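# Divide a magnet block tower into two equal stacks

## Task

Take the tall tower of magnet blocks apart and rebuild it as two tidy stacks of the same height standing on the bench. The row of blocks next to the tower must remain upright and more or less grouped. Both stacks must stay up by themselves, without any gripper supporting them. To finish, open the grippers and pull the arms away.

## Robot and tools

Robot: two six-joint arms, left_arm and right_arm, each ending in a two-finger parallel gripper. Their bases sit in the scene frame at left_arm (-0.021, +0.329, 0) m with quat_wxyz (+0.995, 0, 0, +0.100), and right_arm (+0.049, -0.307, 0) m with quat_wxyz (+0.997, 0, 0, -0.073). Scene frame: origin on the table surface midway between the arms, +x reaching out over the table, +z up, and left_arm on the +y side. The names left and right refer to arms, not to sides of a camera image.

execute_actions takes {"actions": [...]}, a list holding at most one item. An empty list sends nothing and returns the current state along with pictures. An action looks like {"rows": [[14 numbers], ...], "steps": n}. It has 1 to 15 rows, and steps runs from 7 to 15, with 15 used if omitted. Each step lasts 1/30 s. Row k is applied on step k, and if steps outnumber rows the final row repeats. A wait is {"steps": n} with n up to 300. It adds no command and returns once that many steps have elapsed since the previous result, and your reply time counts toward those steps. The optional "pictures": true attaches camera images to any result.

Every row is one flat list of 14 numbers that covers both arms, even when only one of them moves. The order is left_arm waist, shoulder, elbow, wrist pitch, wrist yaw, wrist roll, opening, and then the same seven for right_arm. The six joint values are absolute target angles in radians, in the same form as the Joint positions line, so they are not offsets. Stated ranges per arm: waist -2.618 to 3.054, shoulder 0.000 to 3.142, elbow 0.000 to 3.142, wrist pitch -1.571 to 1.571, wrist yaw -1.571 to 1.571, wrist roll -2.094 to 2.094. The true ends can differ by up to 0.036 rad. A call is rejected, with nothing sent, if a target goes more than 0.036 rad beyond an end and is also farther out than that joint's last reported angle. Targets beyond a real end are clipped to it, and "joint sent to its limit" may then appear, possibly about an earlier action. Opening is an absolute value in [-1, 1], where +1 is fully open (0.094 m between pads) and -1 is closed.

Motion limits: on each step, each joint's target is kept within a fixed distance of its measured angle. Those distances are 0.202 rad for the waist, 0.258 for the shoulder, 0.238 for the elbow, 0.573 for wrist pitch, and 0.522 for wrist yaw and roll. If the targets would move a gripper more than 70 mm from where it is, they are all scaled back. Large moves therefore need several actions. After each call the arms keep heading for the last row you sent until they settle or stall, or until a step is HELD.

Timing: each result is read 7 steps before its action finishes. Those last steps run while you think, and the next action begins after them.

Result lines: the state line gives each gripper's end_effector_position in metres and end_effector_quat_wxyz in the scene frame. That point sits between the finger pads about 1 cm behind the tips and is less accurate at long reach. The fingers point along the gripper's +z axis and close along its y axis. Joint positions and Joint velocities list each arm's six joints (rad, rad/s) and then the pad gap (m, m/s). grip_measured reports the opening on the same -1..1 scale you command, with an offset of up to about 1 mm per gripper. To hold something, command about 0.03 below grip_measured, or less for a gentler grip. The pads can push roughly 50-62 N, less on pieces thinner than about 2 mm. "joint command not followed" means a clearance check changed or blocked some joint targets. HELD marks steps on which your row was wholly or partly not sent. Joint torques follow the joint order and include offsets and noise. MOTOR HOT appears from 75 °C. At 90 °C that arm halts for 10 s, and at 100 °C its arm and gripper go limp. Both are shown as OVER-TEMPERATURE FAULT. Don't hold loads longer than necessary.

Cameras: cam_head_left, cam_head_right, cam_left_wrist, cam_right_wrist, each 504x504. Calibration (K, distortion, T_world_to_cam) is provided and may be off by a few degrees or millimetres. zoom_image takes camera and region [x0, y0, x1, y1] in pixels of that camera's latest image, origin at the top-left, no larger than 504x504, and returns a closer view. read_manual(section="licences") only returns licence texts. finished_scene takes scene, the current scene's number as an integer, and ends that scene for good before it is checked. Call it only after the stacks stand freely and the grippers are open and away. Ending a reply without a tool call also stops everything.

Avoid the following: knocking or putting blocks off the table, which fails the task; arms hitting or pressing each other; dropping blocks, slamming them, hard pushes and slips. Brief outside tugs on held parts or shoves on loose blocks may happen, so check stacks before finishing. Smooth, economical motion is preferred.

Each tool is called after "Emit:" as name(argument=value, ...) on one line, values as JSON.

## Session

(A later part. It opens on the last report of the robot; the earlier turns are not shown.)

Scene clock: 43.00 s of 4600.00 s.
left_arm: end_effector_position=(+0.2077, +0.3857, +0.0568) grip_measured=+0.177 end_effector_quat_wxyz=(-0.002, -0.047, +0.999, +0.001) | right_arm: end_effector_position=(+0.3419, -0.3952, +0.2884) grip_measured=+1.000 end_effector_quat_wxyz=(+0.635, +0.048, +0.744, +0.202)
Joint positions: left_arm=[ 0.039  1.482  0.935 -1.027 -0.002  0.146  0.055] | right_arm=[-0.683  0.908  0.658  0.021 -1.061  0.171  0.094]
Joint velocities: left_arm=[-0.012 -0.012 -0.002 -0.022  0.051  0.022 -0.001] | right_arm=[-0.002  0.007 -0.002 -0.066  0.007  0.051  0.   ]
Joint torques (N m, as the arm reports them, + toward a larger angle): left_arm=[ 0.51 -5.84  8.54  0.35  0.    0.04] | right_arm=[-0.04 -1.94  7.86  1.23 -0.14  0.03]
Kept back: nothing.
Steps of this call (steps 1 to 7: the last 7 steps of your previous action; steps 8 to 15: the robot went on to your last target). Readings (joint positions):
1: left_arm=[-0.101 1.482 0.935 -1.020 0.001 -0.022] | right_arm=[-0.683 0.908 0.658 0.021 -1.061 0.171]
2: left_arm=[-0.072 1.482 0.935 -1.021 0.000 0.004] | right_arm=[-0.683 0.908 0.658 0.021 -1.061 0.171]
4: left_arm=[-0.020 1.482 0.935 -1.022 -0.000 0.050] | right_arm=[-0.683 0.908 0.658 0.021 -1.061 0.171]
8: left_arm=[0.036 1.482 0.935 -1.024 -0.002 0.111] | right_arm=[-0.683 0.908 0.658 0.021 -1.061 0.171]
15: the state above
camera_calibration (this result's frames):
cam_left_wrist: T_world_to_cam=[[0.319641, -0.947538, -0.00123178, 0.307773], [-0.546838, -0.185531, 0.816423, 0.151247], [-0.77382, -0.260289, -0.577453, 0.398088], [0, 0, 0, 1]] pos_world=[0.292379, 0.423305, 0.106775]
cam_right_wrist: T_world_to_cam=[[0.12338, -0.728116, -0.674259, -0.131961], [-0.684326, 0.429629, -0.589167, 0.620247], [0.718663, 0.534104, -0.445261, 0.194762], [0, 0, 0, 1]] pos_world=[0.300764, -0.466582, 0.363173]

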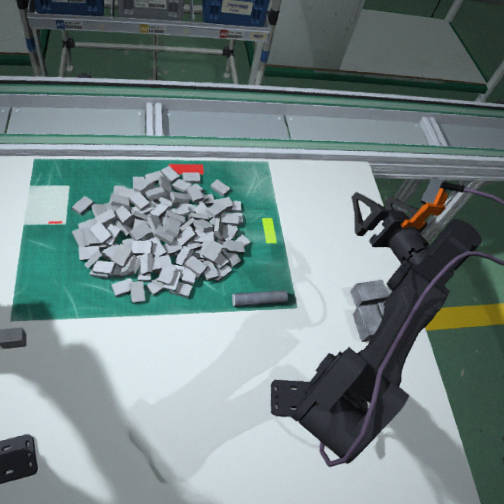

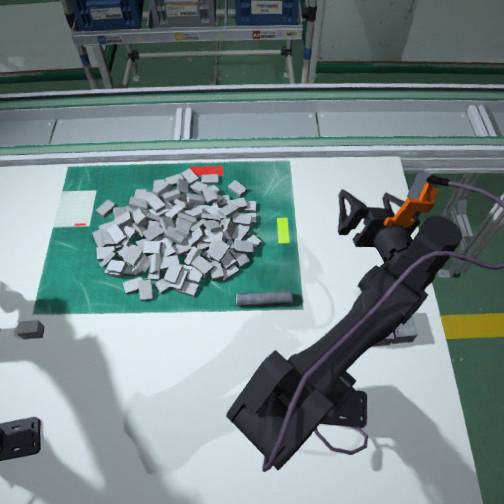

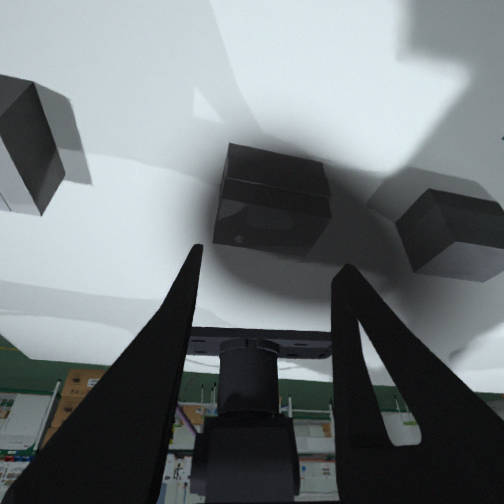

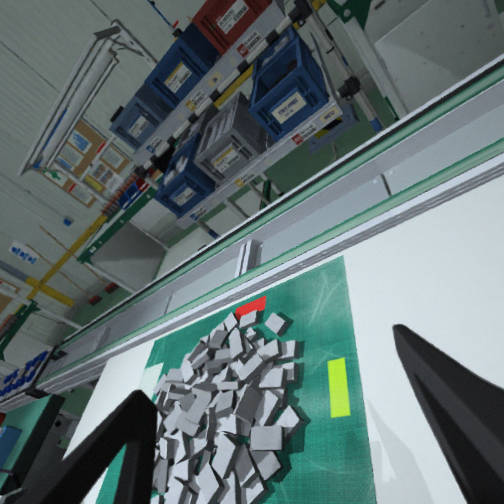

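Emit:
execute_actions(actions=[{"rows": [
[0.047,1.4849,0.9268,-1.0026,-0.003,0.165,0.18,-0.683,0.908,0.658,0.021,-1.061,0.171,1],
[0.050,1.4873,0.9234,-0.9876,-0.003,0.168,0.18,-0.683,0.908,0.658,0.021,-1.061,0.171,1],
[0.051,1.4910,0.9181,-0.9708,-0.003,0.168,0.18,-0.683,0.908,0.658,0.021,-1.061,0.171,1],
[0.051,1.4959,0.9112,-0.9526,-0.003,0.168,0.18,-0.683,0.908,0.658,0.021,-1.061,0.171,1],
[0.051,1.5016,0.9031,-0.9335,-0.003,0.168,0.18,-0.683,0.908,0.658,0.021,-1.061,0.171,1],
[0.051,1.5080,0.8940,-0.9142,-0.003,0.168,0.18,-0.683,0.908,0.658,0.021,-1.061,0.171,1],
[0.051,1.5149,0.8843,-0.8952,-0.003,0.168,0.18,-0.683,0.908,0.658,0.021,-1.061,0.171,1],
[0.051,1.5220,0.8743,-0.8769,-0.003,0.168,0.18,-0.683,0.908,0.658,0.021,-1.061,0.171,1],
[0.051,1.5291,0.8642,-0.8601,-0.003,0.168,0.18,-0.683,0.908,0.658,0.021,-1.061,0.171,1],
[0.051,1.5360,0.8545,-0.8452,-0.003,0.168,0.18,-0.683,0.908,0.658,0.021,-1.061,0.171,1]
], "steps": 10}])

Emit:
execute_actions(actions=[{"rows": [
[0.049,1.5424,0.8454,-0.8327,-0.003,0.168,0.18,-0.683,0.908,0.658,0.021,-1.061,0.171,1],
[0.047,1.5481,0.8373,-0.8233,-0.003,0.168,0.18,-0.683,0.908,0.658,0.021,-1.061,0.171,1],
[0.045,1.5530,0.8304,-0.8175,-0.003,0.168,0.17,-0.683,0.908,0.658,0.021,-1.061,0.171,1],
[0.043,1.5567,0.8251,-0.8158,-0.003,0.168,0.14,-0.683,0.908,0.658,0.021,-1.061,0.171,1],
[0.043,1.5591,0.8217,-0.8188,-0.003,0.168,0.10,-0.683,0.908,0.658,0.021,-1.061,0.171,1],
[0.043,1.560,0.8205,-0.823,-0.003,0.168,0.06,-0.683,0.908,0.658,0.021,-1.061,0.171,1],
[0.043,1.560,0.8205,-0.825,-0.003,0.168,0.03,-0.683,0.908,0.658,0.021,-1.061,0.171,1],
[0.043,1.560,0.8205,-0.825,-0.003,0.168,0.005,-0.683,0.908,0.658,0.021,-1.061,0.171,1],
[0.043,1.560,0.8205,-0.825,-0.003,0.168,-0.02,-0.683,0.908,0.658,0.021,-1.061,0.171,1],
[0.043,1.560,0.8205,-0.825,-0.003,0.168,-0.04,-0.683,0.908,0.658,0.021,-1.061,0.171,1]
], "steps": 10}])

Emit:
execute_actions(actions=[{"rows": [
[0.043,1.556,0.826,-0.829,-0.003,0.166,-0.058,-0.683,0.908,0.658,0.021,-1.061,0.171,1],
[0.043,1.552,0.832,-0.834,-0.003,0.164,-0.074,-0.683,0.908,0.658,0.021,-1.061,0.171,1],
[0.043,1.552,0.832,-0.834,-0.003,0.162,-0.089,-0.683,0.908,0.658,0.021,-1.061,0.171,1],
[0.043,1.552,0.832,-0.834,-0.003,0.162,-0.103,-0.683,0.908,0.658,0.021,-1.061,0.171,1],
[0.043,1.552,0.832,-0.834,-0.003,0.162,-0.116,-0.683,0.908,0.658,0.021,-1.061,0.171,1],
[0.043,1.552,0.832,-0.834,-0.003,0.162,-0.128,-0.683,0.908,0.658,0.021,-1.061,0.171,1],
[0.043,1.552,0.832,-0.834,-0.003,0.162,-0.128,-0.683,0.908,0.658,0.021,-1.061,0.171,1],
[0.043,1.552,0.832,-0.834,-0.003,0.162,-0.128,-0.683,0.908,0.658,0.021,-1.061,0.171,1],
[0.043,1.552,0.832,-0.834,-0.003,0.162,-0.105,-0.683,0.908,0.658,0.021,-1.061,0.171,1],
[0.043,1.552,0.832,-0.834,-0.003,0.162,-0.07,-0.683,0.908,0.658,0.021,-1.061,0.171,1],
[0.043,1.552,0.832,-0.834,-0.003,0.160,0.0,-0.683,0.908,0.658,0.021,-1.061,0.171,1],
[0.043,1.552,0.832,-0.834,-0.003,0.145,0.09,-0.683,0.908,0.658,0.021,-1.061,0.171,1],
[0.043,1.552,0.832,-0.834,-0.003,0.082,0.18,-0.683,0.908,0.658,0.021,-1.061,0.171,1],
[0.043,1.552,0.832,-0.834,-0.003,-0.001,0.25,-0.683,0.908,0.658,0.021,-1.061,0.171,1],
[0.043,1.552,0.832,-0.834,-0.004,-0.092,0.30,-0.683,0.908,0.658,0.021,-1.061,0.171,1]
], "steps": 15}])

Emit:
execute_actions(actions=[{"rows": [
[0.043,1.552,0.832,-0.834,-0.005,-0.189,0.33,-0.683,0.908,0.658,0.021,-1.061,0.171,1],
[0.043,1.552,0.832,-0.834,-0.006,-0.292,0.33,-0.683,0.908,0.658,0.021,-1.061,0.171,1],
[0.043,1.552,0.832,-0.834,-0.007,-0.399,0.33,-0.683,0.908,0.658,0.021,-1.061,0.171,1],
[0.043,1.552,0.832,-0.834,-0.008,-0.508,0.33,-0.683,0.908,0.658,0.021,-1.061,0.171,1],
[0.043,1.552,0.832,-0.834,-0.009,-0.618,0.33,-0.683,0.908,0.658,0.021,-1.061,0.171,1],
[0.043,1.552,0.832,-0.834,-0.010,-0.728,0.33,-0.683,0.908,0.658,0.021,-1.061,0.171,1],
[0.043,1.552,0.832,-0.834,-0.011,-0.836,0.33,-0.683,0.908,0.658,0.021,-1.061,0.171,1],
[0.043,1.552,0.832,-0.834,-0.012,-0.941,0.33,-0.683,0.908,0.658,0.021,-1.061,0.171,1],
[0.043,1.552,0.832,-0.834,-0.013,-1.042,0.33,-0.683,0.908,0.658,0.021,-1.061,0.171,1],
[0.043,1.552,0.832,-0.834,-0.014,-1.137,0.33,-0.683,0.908,0.658,0.021,-1.061,0.171,1],
[0.043,1.552,0.832,-0.834,-0.015,-1.225,0.33,-0.683,0.908,0.658,0.021,-1.061,0.171,1],
[0.043,1.552,0.832,-0.834,-0.015,-1.305,0.30,-0.683,0.908,0.658,0.021,-1.061,0.171,1],
[0.043,1.552,0.832,-0.834,-0.015,-1.374,0.24,-0.683,0.908,0.658,0.021,-1.061,0.171,1],
[0.043,1.552,0.832,-0.834,-0.015,-1.433,0.17,-0.683,0.908,0.658,0.021,-1.061,0.171,1],
[0.043,1.552,0.832,-0.834,-0.015,-1.479,0.10,-0.683,0.908,0.658,0.021,-1.061,0.171,1]
], "steps": 15}])

Emit:
execute_actions(actions=[{"rows": [
[0.043,1.552,0.832,-0.834,-0.015,-1.511,0.03,-0.683,0.908,0.658,0.021,-1.061,0.171,1],
[0.043,1.552,0.832,-0.834,-0.015,-1.528,-0.04,-0.683,0.908,0.658,0.021,-1.061,0.171,1],
[0.043,1.552,0.832,-0.834,-0.015,-1.528,-0.11,-0.683,0.908,0.658,0.021,-1.061,0.171,1],
[0.043,1.552,0.832,-0.834,-0.015,-1.510,-0.17,-0.683,0.908,0.658,0.021,-1.061,0.171,1],
[0.043,1.552,0.832,-0.834,-0.015,-1.473,-0.225,-0.683,0.908,0.658,0.021,-1.061,0.171,1],
[0.043,1.552,0.832,-0.834,-0.015,-1.425,-0.27,-0.683,0.908,0.658,0.021,-1.061,0.171,1],
[0.043,1.552,0.832,-0.834,-0.015,-1.414,-0.305,-0.683,0.908,0.658,0.021,-1.061,0.171,1],
[0.043,1.552,0.832,-0.834,-0.015,-1.414,-0.335,-0.683,0.908,0.658,0.021,-1.061,0.171,1],
[0.043,1.552,0.832,-0.834,-0.015,-1.414,-0.36,-0.683,0.908,0.658,0.021,-1.061,0.171,1],
[0.043,1.552,0.832,-0.834,-0.015,-1.414,-0.38,-0.683,0.908,0.658,0.021,-1.061,0.171,1]
], "steps": 10}])

Emit:
execute_actions(actions=[{"rows": [
[0.043,1.552,0.832,-0.836,-0.015,-1.414,-0.398,-0.683,0.908,0.658,0.021,-1.061,0.171,1],
[0.043,1.552,0.832,-0.838,-0.015,-1.414,-0.415,-0.683,0.908,0.658,0.021,-1.061,0.171,1],
[0.043,1.552,0.832,-0.840,-0.015,-1.412,-0.43,-0.683,0.908,0.658,0.021,-1.061,0.171,1],
[0.043,1.552,0.832,-0.842,-0.015,-1.410,-0.444,-0.683,0.908,0.658,0.021,-1.061,0.171,1],
[0.043,1.552,0.832,-0.842,-0.015,-1.410,-0.456,-0.683,0.908,0.658,0.021,-1.061,0.171,1],
[0.043,1.552,0.832,-0.842,-0.015,-1.410,-0.463,-0.683,0.908,0.658,0.021,-1.061,0.171,1],
[0.043,1.552,0.832,-0.842,-0.015,-1.410,-0.463,-0.683,0.908,0.658,0.021,-1.061,0.171,1],
[0.043,1.552,0.832,-0.842,-0.015,-1.410,-0.463,-0.683,0.908,0.658,0.021,-1.061,0.171,1],
[0.043,1.552,0.832,-0.842,-0.015,-1.410,-0.44,-0.683,0.908,0.658,0.021,-1.061,0.171,1],
[0.043,1.552,0.832,-0.842,-0.015,-1.410,-0.41,-0.683,0.908,0.658,0.021,-1.061,0.171,1],
[0.043,1.550,0.835,-0.842,-0.015,-1.410,-0.34,-0.683,0.908,0.658,0.021,-1.061,0.171,1],
[0.043,1.546,0.840,-0.845,-0.015,-1.410,-0.24,-0.683,0.908,0.658,0.021,-1.061,0.171,1],
[0.043,1.541,0.846,-0.855,-0.015,-1.410,-0.12,-0.683,0.908,0.658,0.021,-1.061,0.171,1],
[0.043,1.5355,0.8525,-0.8713,-0.015,-1.410,0.0,-0.683,0.908,0.658,0.021,-1.061,0.171,1],
[0.043,1.5313,0.8596,-0.8892,-0.015,-1.410,0.12,-0.683,0.908,0.658,0.021,-1.061,0.171,1]
], "steps": 15}], pictures=true)

Emit:
execute_actions(actions=[{"rows": [
[0.043,1.5245,0.8710,-0.9128,-0.015,-1.410,0.23,-0.683,0.908,0.658,0.021,-1.061,0.171,1],
[0.043,1.5154,0.8863,-0.9412,-0.015,-1.410,0.32,-0.683,0.908,0.658,0.021,-1.061,0.171,1],
[0.043,1.5045,0.9051,-0.9736,-0.015,-1.410,0.38,-0.683,0.908,0.658,0.021,-1.061,0.171,1],
[0.043,1.4918,0.9271,-1.0087,-0.015,-1.395,0.40,-0.683,0.908,0.658,0.021,-1.061,0.171,1],
[0.043,1.4777,0.9517,-1.0459,-0.015,-1.336,0.40,-0.683,0.908,0.658,0.021,-1.061,0.171,1],
[0.043,1.4626,0.9787,-1.0842,-0.015,-1.251,0.40,-0.683,0.908,0.658,0.021,-1.061,0.171,1],
[0.043,1.4467,1.0076,-1.1228,-0.014,-1.157,0.40,-0.683,0.908,0.658,0.021,-1.061,0.171,1],
[0.043,1.4302,1.0381,-1.1611,-0.013,-1.056,0.40,-0.683,0.908,0.658,0.021,-1.061,0.171,1],
[0.043,1.4133,1.0698,-1.1981,-0.012,-0.951,0.40,-0.683,0.908,0.658,0.021,-1.061,0.171,1],
[0.043,1.3965,1.1022,-1.2336,-0.011,-0.843,0.40,-0.683,0.908,0.658,0.021,-1.061,0.171,1],
[0.043,1.3798,1.135,-1.2670,-0.010,-0.733,0.40,-0.683,0.908,0.658,0.021,-1.061,0.171,1],
[0.043,1.3635,1.1678,-1.2980,-0.009,-0.625,0.40,-0.683,0.908,0.658,0.021,-1.061,0.171,1],
[0.043,1.3477,1.2002,-1.3263,-0.008,-0.519,0.40,-0.683,0.908,0.658,0.021,-1.061,0.171,1],
[0.043,1.3327,1.2319,-1.3517,-0.007,-0.419,0.40,-0.683,0.908,0.658,0.021,-1.061,0.171,1],
[0.043,1.3185,1.2624,-1.3742,-0.006,-0.325,0.40,-0.683,0.908,0.658,0.021,-1.061,0.171,1]
], "steps": 15}])

Emit:
execute_actions(actions=[{"rows": [
[0.043,1.3053,1.2913,-1.3937,-0.005,-0.240,0.40,-0.683,0.908,0.658,0.021,-1.061,0.171,1],
[0.043,1.2933,1.3183,-1.4102,-0.004,-0.166,0.40,-0.683,0.908,0.658,0.021,-1.061,0.171,1],
[0.043,1.2826,1.3429,-1.4240,-0.003,-0.104,0.40,-0.683,0.908,0.658,0.021,-1.061,0.171,1],
[0.043,1.2731,1.3649,-1.4351,-0.003,-0.057,0.40,-0.683,0.908,0.658,0.021,-1.061,0.171,1],
[0.043,1.2652,1.3837,-1.441,-0.003,-0.027,0.40,-0.683,0.908,0.658,0.021,-1.061,0.171,1],
[0.043,1.2588,1.3990,-1.442,-0.003,-0.015,0.40,-0.683,0.908,0.658,0.021,-1.061,0.171,1],
[0.043,1.2542,1.4104,-1.438,-0.003,-0.030,0.40,-0.683,0.908,0.658,0.021,-1.061,0.171,1],
[0.043,1.2513,1.4175,-1.428,-0.003,-0.070,0.40,-0.683,0.908,0.658,0.021,-1.061,0.171,1],
[0.043,1.2502,1.42,-1.415,-0.003,-0.135,0.40,-0.683,0.908,0.658,0.021,-1.061,0.171,1]
], "steps": 9}])

Emit:
execute_actions(actions=[{"steps": 13}], pictures=true)

Scene clock: 53.43 s of 4600.00 s.
left_arm: end_effector_position=(+0.2089, +0.3860, +0.0566) grip_measured=+0.177 end_effector_quat_wxyz=(+0.001, -0.041, +0.999, +0.001) | right_arm: end_effector_position=(+0.3419, -0.3952, +0.2884) grip_measured=+1.000 end_effector_quat_wxyz=(+0.635, +0.048, +0.744, +0.202)
Joint positions: left_arm=[ 0.039  1.482  0.934 -1.021 -0.002  0.158  0.055] | right_arm=[-0.683  0.908  0.658  0.021 -1.061  0.171  0.094]
Joint velocities: left_arm=[-0.022 -0.012 -0.061  0.198 -0.007 -0.007 -0.002] | right_arm=[-0.017 -0.007 -0.012  0.022  0.007 -0.022  0.   ]
Joint torques (N m, as the arm reports them, + toward a larger angle): left_arm=[ 0.95 -3.9   5.35  0.67 -0.01  0.07] | right_arm=[-0.03 -1.97  7.91  1.23 -0.15  0.03]
Steps of this call (steps 1 to 15: the robot went on to your last target; steps 16 to 90: nothing new was sent; then 7.33 s passed at rest; steps 91 to 93: the first 3 steps of this action). Readings (joint positions):
91: left_arm=[0.039 1.482 0.935 -1.027 -0.002 0.156] | right_arm=[-0.683 0.908 0.658 0.021 -1.061 0.171]
92: left_arm=[0.039 1.482 0.935 -1.025 -0.002 0.157] | right_arm=[-0.683 0.908 0.658 0.021 -1.061 0.171]
93: the state above

Scene clock: 53.77 s of 4600.00 s.
left_arm: end_effector_position=(+0.2100, +0.3863, +0.0249) grip_measured=+0.174 end_effector_quat_wxyz=(-0.002, -0.039, +0.999, +0.001) | right_arm: end_effector_position=(+0.3419, -0.3952, +0.2884) grip_measured=+1.000 end_effector_quat_wxyz=(+0.635, +0.048, +0.744, +0.202)
Joint positions: left_arm=[ 0.039  1.54   0.852 -0.886 -0.002  0.161  0.055] | right_arm=[-0.683  0.908  0.658  0.021 -1.061  0.171  0.094]
Joint velocities: left_arm=[ 0.002  0.198 -0.261  0.33  -0.022  0.051 -0.004] | right_arm=[-0.017 -0.007 -0.012 -0.007 -0.051  0.037  0.   ]
Joint torques (N m, as the arm reports them, + toward a larger angle): left_arm=[ 0.47 -4.71  5.78  0.64 -0.03  0.06] | right_arm=[ 0.   -1.92  7.89  1.22 -0.16  0.03]
Steps of this call (steps 1 to 7: the last 7 steps of your previous action; steps 8 to 10: the first 3 steps of this action). Readings (joint positions):
8: left_arm=[0.039 1.524 0.872 -0.911 -0.002 0.161] | right_arm=[-0.683 0.908 0.658 0.021 -1.061 0.171]
9: left_arm=[0.039 1.532 0.862 -0.897 -0.002 0.161] | right_arm=[-0.683 0.908 0.658 0.021 -1.061 0.171]
10: the state above

Scene clock: 54.27 s of 4600.00 s.
left_arm: end_effector_position=(+0.2061, +0.3858, +0.0152) grip_measured=-0.103 end_effector_quat_wxyz=(-0.009, -0.039, +0.999, +0.000) | right_arm: end_effector_position=(+0.3419, -0.3952, +0.2884) grip_measured=+1.000 end_effector_quat_wxyz=(+0.635, +0.048, +0.744, +0.202)
Joint positions: left_arm=[ 0.039  1.558  0.827 -0.857 -0.004  0.162  0.042] | right_arm=[-0.683  0.908  0.658  0.021 -1.061  0.171  0.094]
Joint velocities: left_arm=[ 0.007  0.012  0.002  0.007  0.037 -0.081 -0.001] | right_arm=[ 0.002 -0.022  0.002 -0.022 -0.007 -0.007  0.   ]
Joint torques (N m, as the arm reports them, + toward a larger angle): left_arm=[ 0.31 -5.26  6.53  0.67  0.02  0.02] | right_arm=[-0.08 -1.96  7.91  1.25 -0.15  0.04]
Steps of this call (steps 1 to 7: the last 7 steps of your previous action; steps 8 to 15: the first 8 steps of this action). Readings (joint positions):
8: left_arm=[0.039 1.558 0.827 -0.858 -0.004 0.162] | right_arm=[-0.683 0.908 0.658 0.021 -1.061 0.171]
9: left_arm=[0.039 1.558 0.827 -0.857 -0.004 0.162] | right_arm=[-0.683 0.908 0.658 0.021 -1.061 0.171]
11: left_arm=[0.039 1.558 0.827 -0.857 -0.004 0.162] | right_arm=[-0.683 0.908 0.658 0.021 -1.061 0.171]
15: the state above

Scene clock: 54.77 s of 4600.00 s.
left_arm: end_effector_position=(+0.2071, +0.3861, +0.0151) grip_measured=+0.327 end_effector_quat_wxyz=(-0.006, -0.378, +0.926, +0.003) | right_arm: end_effector_position=(+0.3419, -0.3952, +0.2884) grip_measured=+1.000 end_effector_quat_wxyz=(+0.635, +0.048, +0.744, +0.202)
Joint positions: left_arm=[ 0.039  1.558  0.827 -0.853 -0.004 -0.535  0.062] | right_arm=[-0.683  0.908  0.658  0.021 -1.061  0.171  0.094]
Joint velocities: left_arm=[ 0.027 -0.002  0.012 -0.007 -0.037 -2.659  0.   ] | right_arm=[ 0.022  0.002 -0.002  0.037 -0.051 -0.081  0.   ]
Joint torques (N m, as the arm reports them, + toward a larger angle): left_arm=[ 0.44 -5.27  6.59  0.6  -0.08  0.  ] | right_arm=[ 0.01 -1.91  7.88  1.23 -0.14  0.02]
Steps of this call (steps 1 to 7: the last 7 steps of your previous action; steps 8 to 15: the first 8 steps of this action). Readings (joint positions):
8: left_arm=[0.039 1.558 0.827 -0.855 -0.004 0.034] | right_arm=[-0.683 0.908 0.658 0.021 -1.061 0.171]
9: left_arm=[0.039 1.558 0.827 -0.855 -0.004 -0.026] | right_arm=[-0.683 0.908 0.658 0.021 -1.061 0.171]
11: left_arm=[0.039 1.558 0.827 -0.854 -0.004 -0.173] | right_arm=[-0.683 0.908 0.658 0.021 -1.061 0.171]
15: the state above

Scene clock: 55.10 s of 4600.00 s.
left_arm: end_effector_position=(+0.2084, +0.3864, +0.0151) grip_measured=-0.077 end_effector_quat_wxyz=(-0.002, -0.709, +0.705, +0.004) | right_arm: end_effector_position=(+0.3419, -0.3952, +0.2884) grip_measured=+1.000 end_effector_quat_wxyz=(+0.635, +0.048, +0.744, +0.202)
Joint positions: left_arm=[ 0.039  1.558  0.827 -0.847 -0.004 -1.336  0.043] | right_arm=[-0.683  0.908  0.658  0.021 -1.061  0.171  0.094]
Joint velocities: left_arm=[ 0.017 -0.002 -0.002 -0.007  0.051 -1.267 -0.061] | right_arm=[-0.012 -0.012 -0.022 -0.037  0.051  0.022  0.   ]
Joint torques (N m, as the arm reports them, + toward a larger angle): left_arm=[ 0.26 -5.31  6.55  0.52 -0.13 -0.03] | right_arm=[-0.07 -1.94  7.86  1.23 -0.15  0.03]
Steps of this call (steps 1 to 7: the last 7 steps of your previous action; steps 8 to 10: the first 3 steps of this action). Readings (joint positions):
8: left_arm=[0.039 1.558 0.827 -0.848 -0.004 -1.232] | right_arm=[-0.683 0.908 0.658 0.021 -1.061 0.171]
9: left_arm=[0.039 1.558 0.827 -0.848 -0.004 -1.290] | right_arm=[-0.683 0.908 0.658 0.021 -1.061 0.171]
10: the state above

Scene clock: 55.60 s of 4600.00 s.
left_arm: end_effector_position=(+0.2114, +0.3871, +0.0151) grip_measured=-0.436 end_effector_quat_wxyz=(+0.003, -0.733, +0.680, +0.001) | right_arm: end_effector_position=(+0.3419, -0.3952, +0.2884) grip_measured=+1.000 end_effector_quat_wxyz=(+0.635, +0.048, +0.744, +0.202)
Joint positions: left_arm=[ 0.039  1.558  0.827 -0.835 -0.004 -1.406  0.026] | right_arm=[-0.683  0.908  0.658  0.021 -1.061  0.171  0.094]
Joint velocities: left_arm=[ 0.017  0.002 -0.027  0.007 -0.037  0.037 -0.001] | right_arm=[-0.002  0.007  0.017  0.022 -0.022  0.081  0.   ]
Joint torques (N m, as the arm reports them, + toward a larger angle): left_arm=[ 0.32 -5.34  6.61  0.38 -0.12 -0.03] | right_arm=[-0.05 -1.97  7.9   1.22 -0.14  0.03]
Steps of this call (steps 1 to 7: the last 7 steps of your previous action; steps 8 to 15: the first 8 steps of this action). Readings (joint positions):
8: left_arm=[0.039 1.558 0.827 -0.837 -0.004 -1.405] | right_arm=[-0.683 0.908 0.658 0.021 -1.061 0.171]
9: left_arm=[0.039 1.558 0.827 -0.836 -0.004 -1.406] | right_arm=[-0.683 0.908 0.658 0.021 -1.061 0.171]
11: left_arm=[0.039 1.558 0.827 -0.835 -0.004 -1.406] | right_arm=[-0.683 0.908 0.658 0.021 -1.061 0.171]
15: the state above
camera_calibration (this result's frames):
cam_left_wrist: T_world_to_cam=[[0.953529, 0.301258, 0.00505576, -0.309669], [0.171956, -0.557893, 0.811903, 0.179804], [0.247413, -0.773304, -0.58377, 0.360069], [0, 0, 0, 1]] pos_world=[0.175274, 0.472045, 0.0657795]
cam_right_wrist: T_world_to_cam=[[0.12338, -0.728116, -0.674259, -0.131961], [-0.684326, 0.429629, -0.589167, 0.620247], [0.718663, 0.534104, -0.445261, 0.194762], [0, 0, 0, 1]] pos_world=[0.300764, -0.466582, 0.363173]

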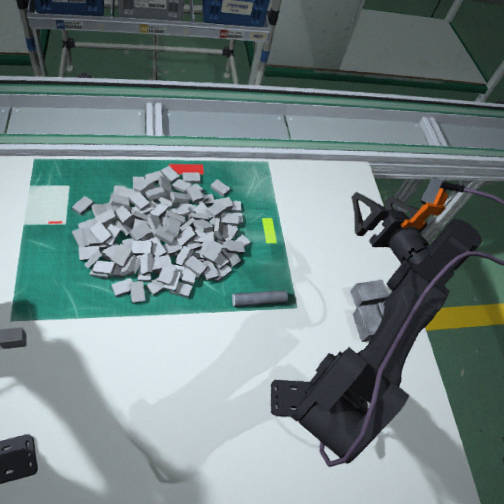

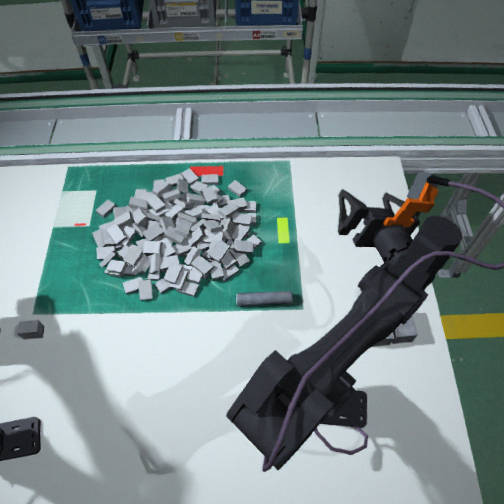

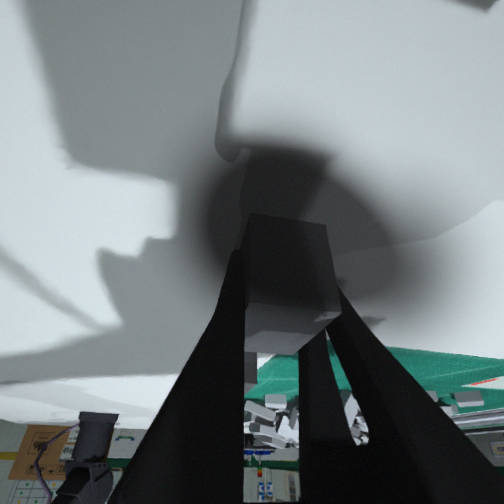

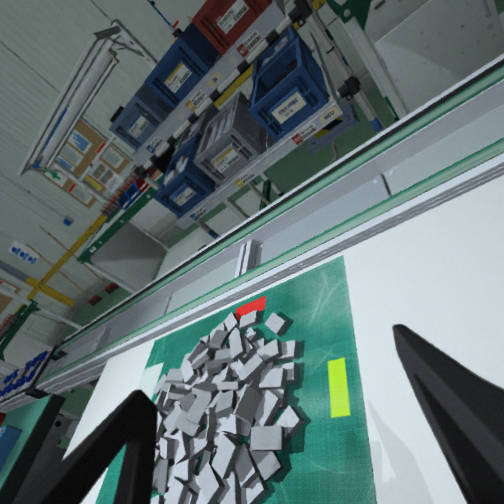

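Scene clock: 56.10 s of 4600.00 s.
left_arm: end_effector_position=(+0.2168, +0.3885, +0.0616) grip_measured=+0.397 end_effector_quat_wxyz=(+0.011, -0.689, +0.724, -0.004) | right_arm: end_effector_position=(+0.3419, -0.3952, +0.2884) grip_measured=+1.000 end_effector_quat_wxyz=(+0.635, +0.048, +0.744, +0.202)
Joint positions: left_arm=[ 0.039  1.487  0.959 -1.019 -0.004 -1.282  0.066] | right_arm=[-0.683  0.908  0.658  0.021 -1.061  0.171  0.094]
Joint velocities: left_arm=[-0.012 -0.481  0.857 -0.916  0.022  1.531 -0.001] | right_arm=[-0.002 -0.012 -0.007 -0.022  0.037 -0.037  0.   ]
Joint torques (N m, as the arm reports them, + toward a larger angle): left_arm=[ 0.22 -6.73  9.1   0.38 -0.1   0.04] | right_arm=[-0.02 -1.96  7.9   1.21 -0.15  0.03]
Steps of this call (steps 1 to 7: the last 7 steps of your previous action; steps 8 to 15: the first 8 steps of this action). Readings (joint positions):
8: left_arm=[0.039 1.558 0.831 -0.851 -0.004 -1.406] | right_arm=[-0.683 0.908 0.658 0.021 -1.061 0.171]
9: left_arm=[0.039 1.555 0.837 -0.865 -0.004 -1.406] | right_arm=[-0.683 0.908 0.658 0.021 -1.061 0.171]
11: left_arm=[0.039 1.542 0.862 -0.907 -0.004 -1.405] | right_arm=[-0.683 0.908 0.658 0.021 -1.061 0.171]
15: the state above

Scene clock: 56.40 s of 4600.00 s.
left_arm: end_effector_position=(+0.2281, +0.3911, +0.1708) grip_measured=+0.398 end_effector_quat_wxyz=(+0.099, -0.376, +0.921, -0.013) | right_arm: end_effector_position=(+0.3419, -0.3952, +0.2884) grip_measured=+1.000 end_effector_quat_wxyz=(+0.635, +0.048, +0.744, +0.202)
Joint positions: left_arm=[ 0.039  1.336  1.25  -1.285 -0.004 -0.536  0.066] | right_arm=[-0.683  0.908  0.658  0.021 -1.061  0.171  0.094]
Joint velocities: left_arm=[-0.012 -0.403  0.838 -0.711  0.037  2.396  0.002] | right_arm=[-0.012 -0.002 -0.007  0.007 -0.037 -0.007  0.   ]
Joint torques (N m, as the arm reports them, + toward a larger angle): left_arm=[ 0.31 -5.03  8.66  0.71 -0.02  0.04] | right_arm=[-0.04 -1.96  7.9   1.22 -0.15  0.03]
Steps of this call (steps 1 to 7: the last 7 steps of your previous action; steps 8 to 9: the first 2 steps of this action). Readings (joint positions):
8: left_arm=[0.039 1.350 1.220 -1.259 -0.004 -0.624] | right_arm=[-0.683 0.908 0.658 0.021 -1.061 0.171]
9: the state above

Scene clock: 56.83 s of 4600.00 s.
left_arm: end_effector_position=(+0.2199, +0.3890, +0.2265) grip_measured=+0.398 end_effector_quat_wxyz=(+0.153, -0.191, +0.970, +0.009) | right_arm: end_effector_position=(+0.3419, -0.3952, +0.2884) grip_measured=+1.000 end_effector_quat_wxyz=(+0.635, +0.048, +0.744, +0.202)
Joint positions: left_arm=[ 0.039  1.26   1.399 -1.403 -0.003 -0.149  0.066] | right_arm=[-0.683  0.908  0.658  0.021 -1.061  0.171  0.094]
Joint velocities: left_arm=[ 0.007  0.002 -0.007 -0.007 -0.066  0.037  0.   ] | right_arm=[-0.007  0.002 -0.007  0.037 -0.037 -0.022  0.   ]
Joint torques (N m, as the arm reports them, + toward a larger angle): left_arm=[ 0.3  -3.56  8.72  1.07  0.03  0.09] | right_arm=[-0.02 -1.92  7.93  1.23 -0.14  0.01]
Kept back: nothing.
Steps of this call (steps 1 to 7: the last 7 steps of your previous action; steps 8 to 13: the robot went on to your last target). Readings (joint positions):
1: left_arm=[0.039 1.321 1.279 -1.309 -0.004 -0.453] | right_arm=[-0.683 0.908 0.658 0.021 -1.061 0.171]
2: left_arm=[0.039 1.309 1.305 -1.330 -0.004 -0.376] | right_arm=[-0.683 0.908 0.658 0.021 -1.061 0.171]
4: left_arm=[0.039 1.287 1.349 -1.365 -0.003 -0.251] | right_arm=[-0.683 0.908 0.658 0.021 -1.061 0.171]
8: left_arm=[0.039 1.262 1.396 -1.393 -0.003 -0.164] | right_arm=[-0.683 0.908 0.658 0.021 -1.061 0.171]
13: the state above
camera_calibration (this result's frames):
cam_left_wrist: T_world_to_cam=[[0.564973, -0.817706, 0.110284, 0.177466], [-0.686523, -0.391718, 0.61257, 0.177004], [-0.457702, -0.421798, -0.782685, 0.546183], [0, 0, 0, 1]] pos_world=[0.271244, 0.44483, 0.29949]
cam_right_wrist: T_world_to_cam=[[0.12338, -0.728116, -0.674259, -0.131961], [-0.684326, 0.429629, -0.589167, 0.620247], [0.718663, 0.534104, -0.445261, 0.194762], [0, 0, 0, 1]] pos_world=[0.300764, -0.466582, 0.363173]

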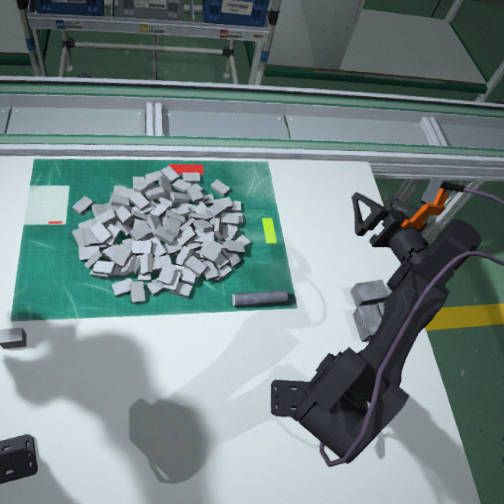

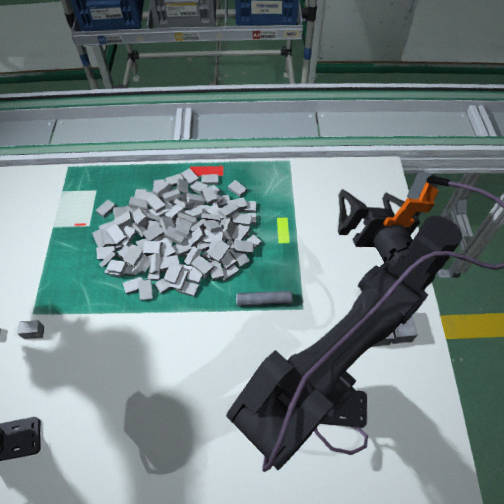

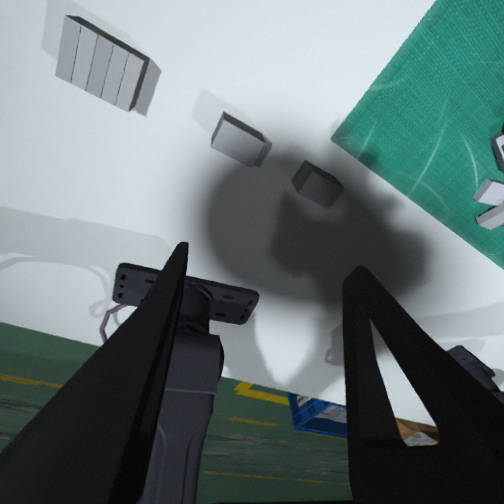

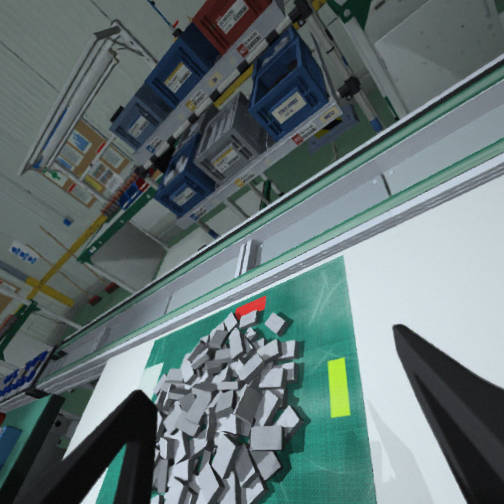

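Emit:
zoom_image(camera="cam_left_wrist", region=[190, 90, 360, 220])

Region (190, 90, 360, 220) of cam_left_wrist's 504x504 image, scaled by 2.965, with more detail than that image has; it fills the top 385 rows of this view, and the rest is white.

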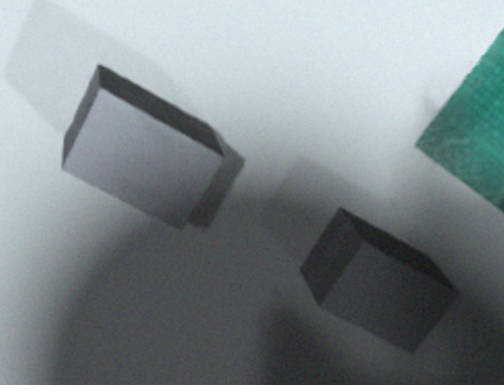

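Both stacks look neat, the row is intact, and the arm is clear.

Emit:
finished_scene(scene=2)

The scene is finished: the task was done.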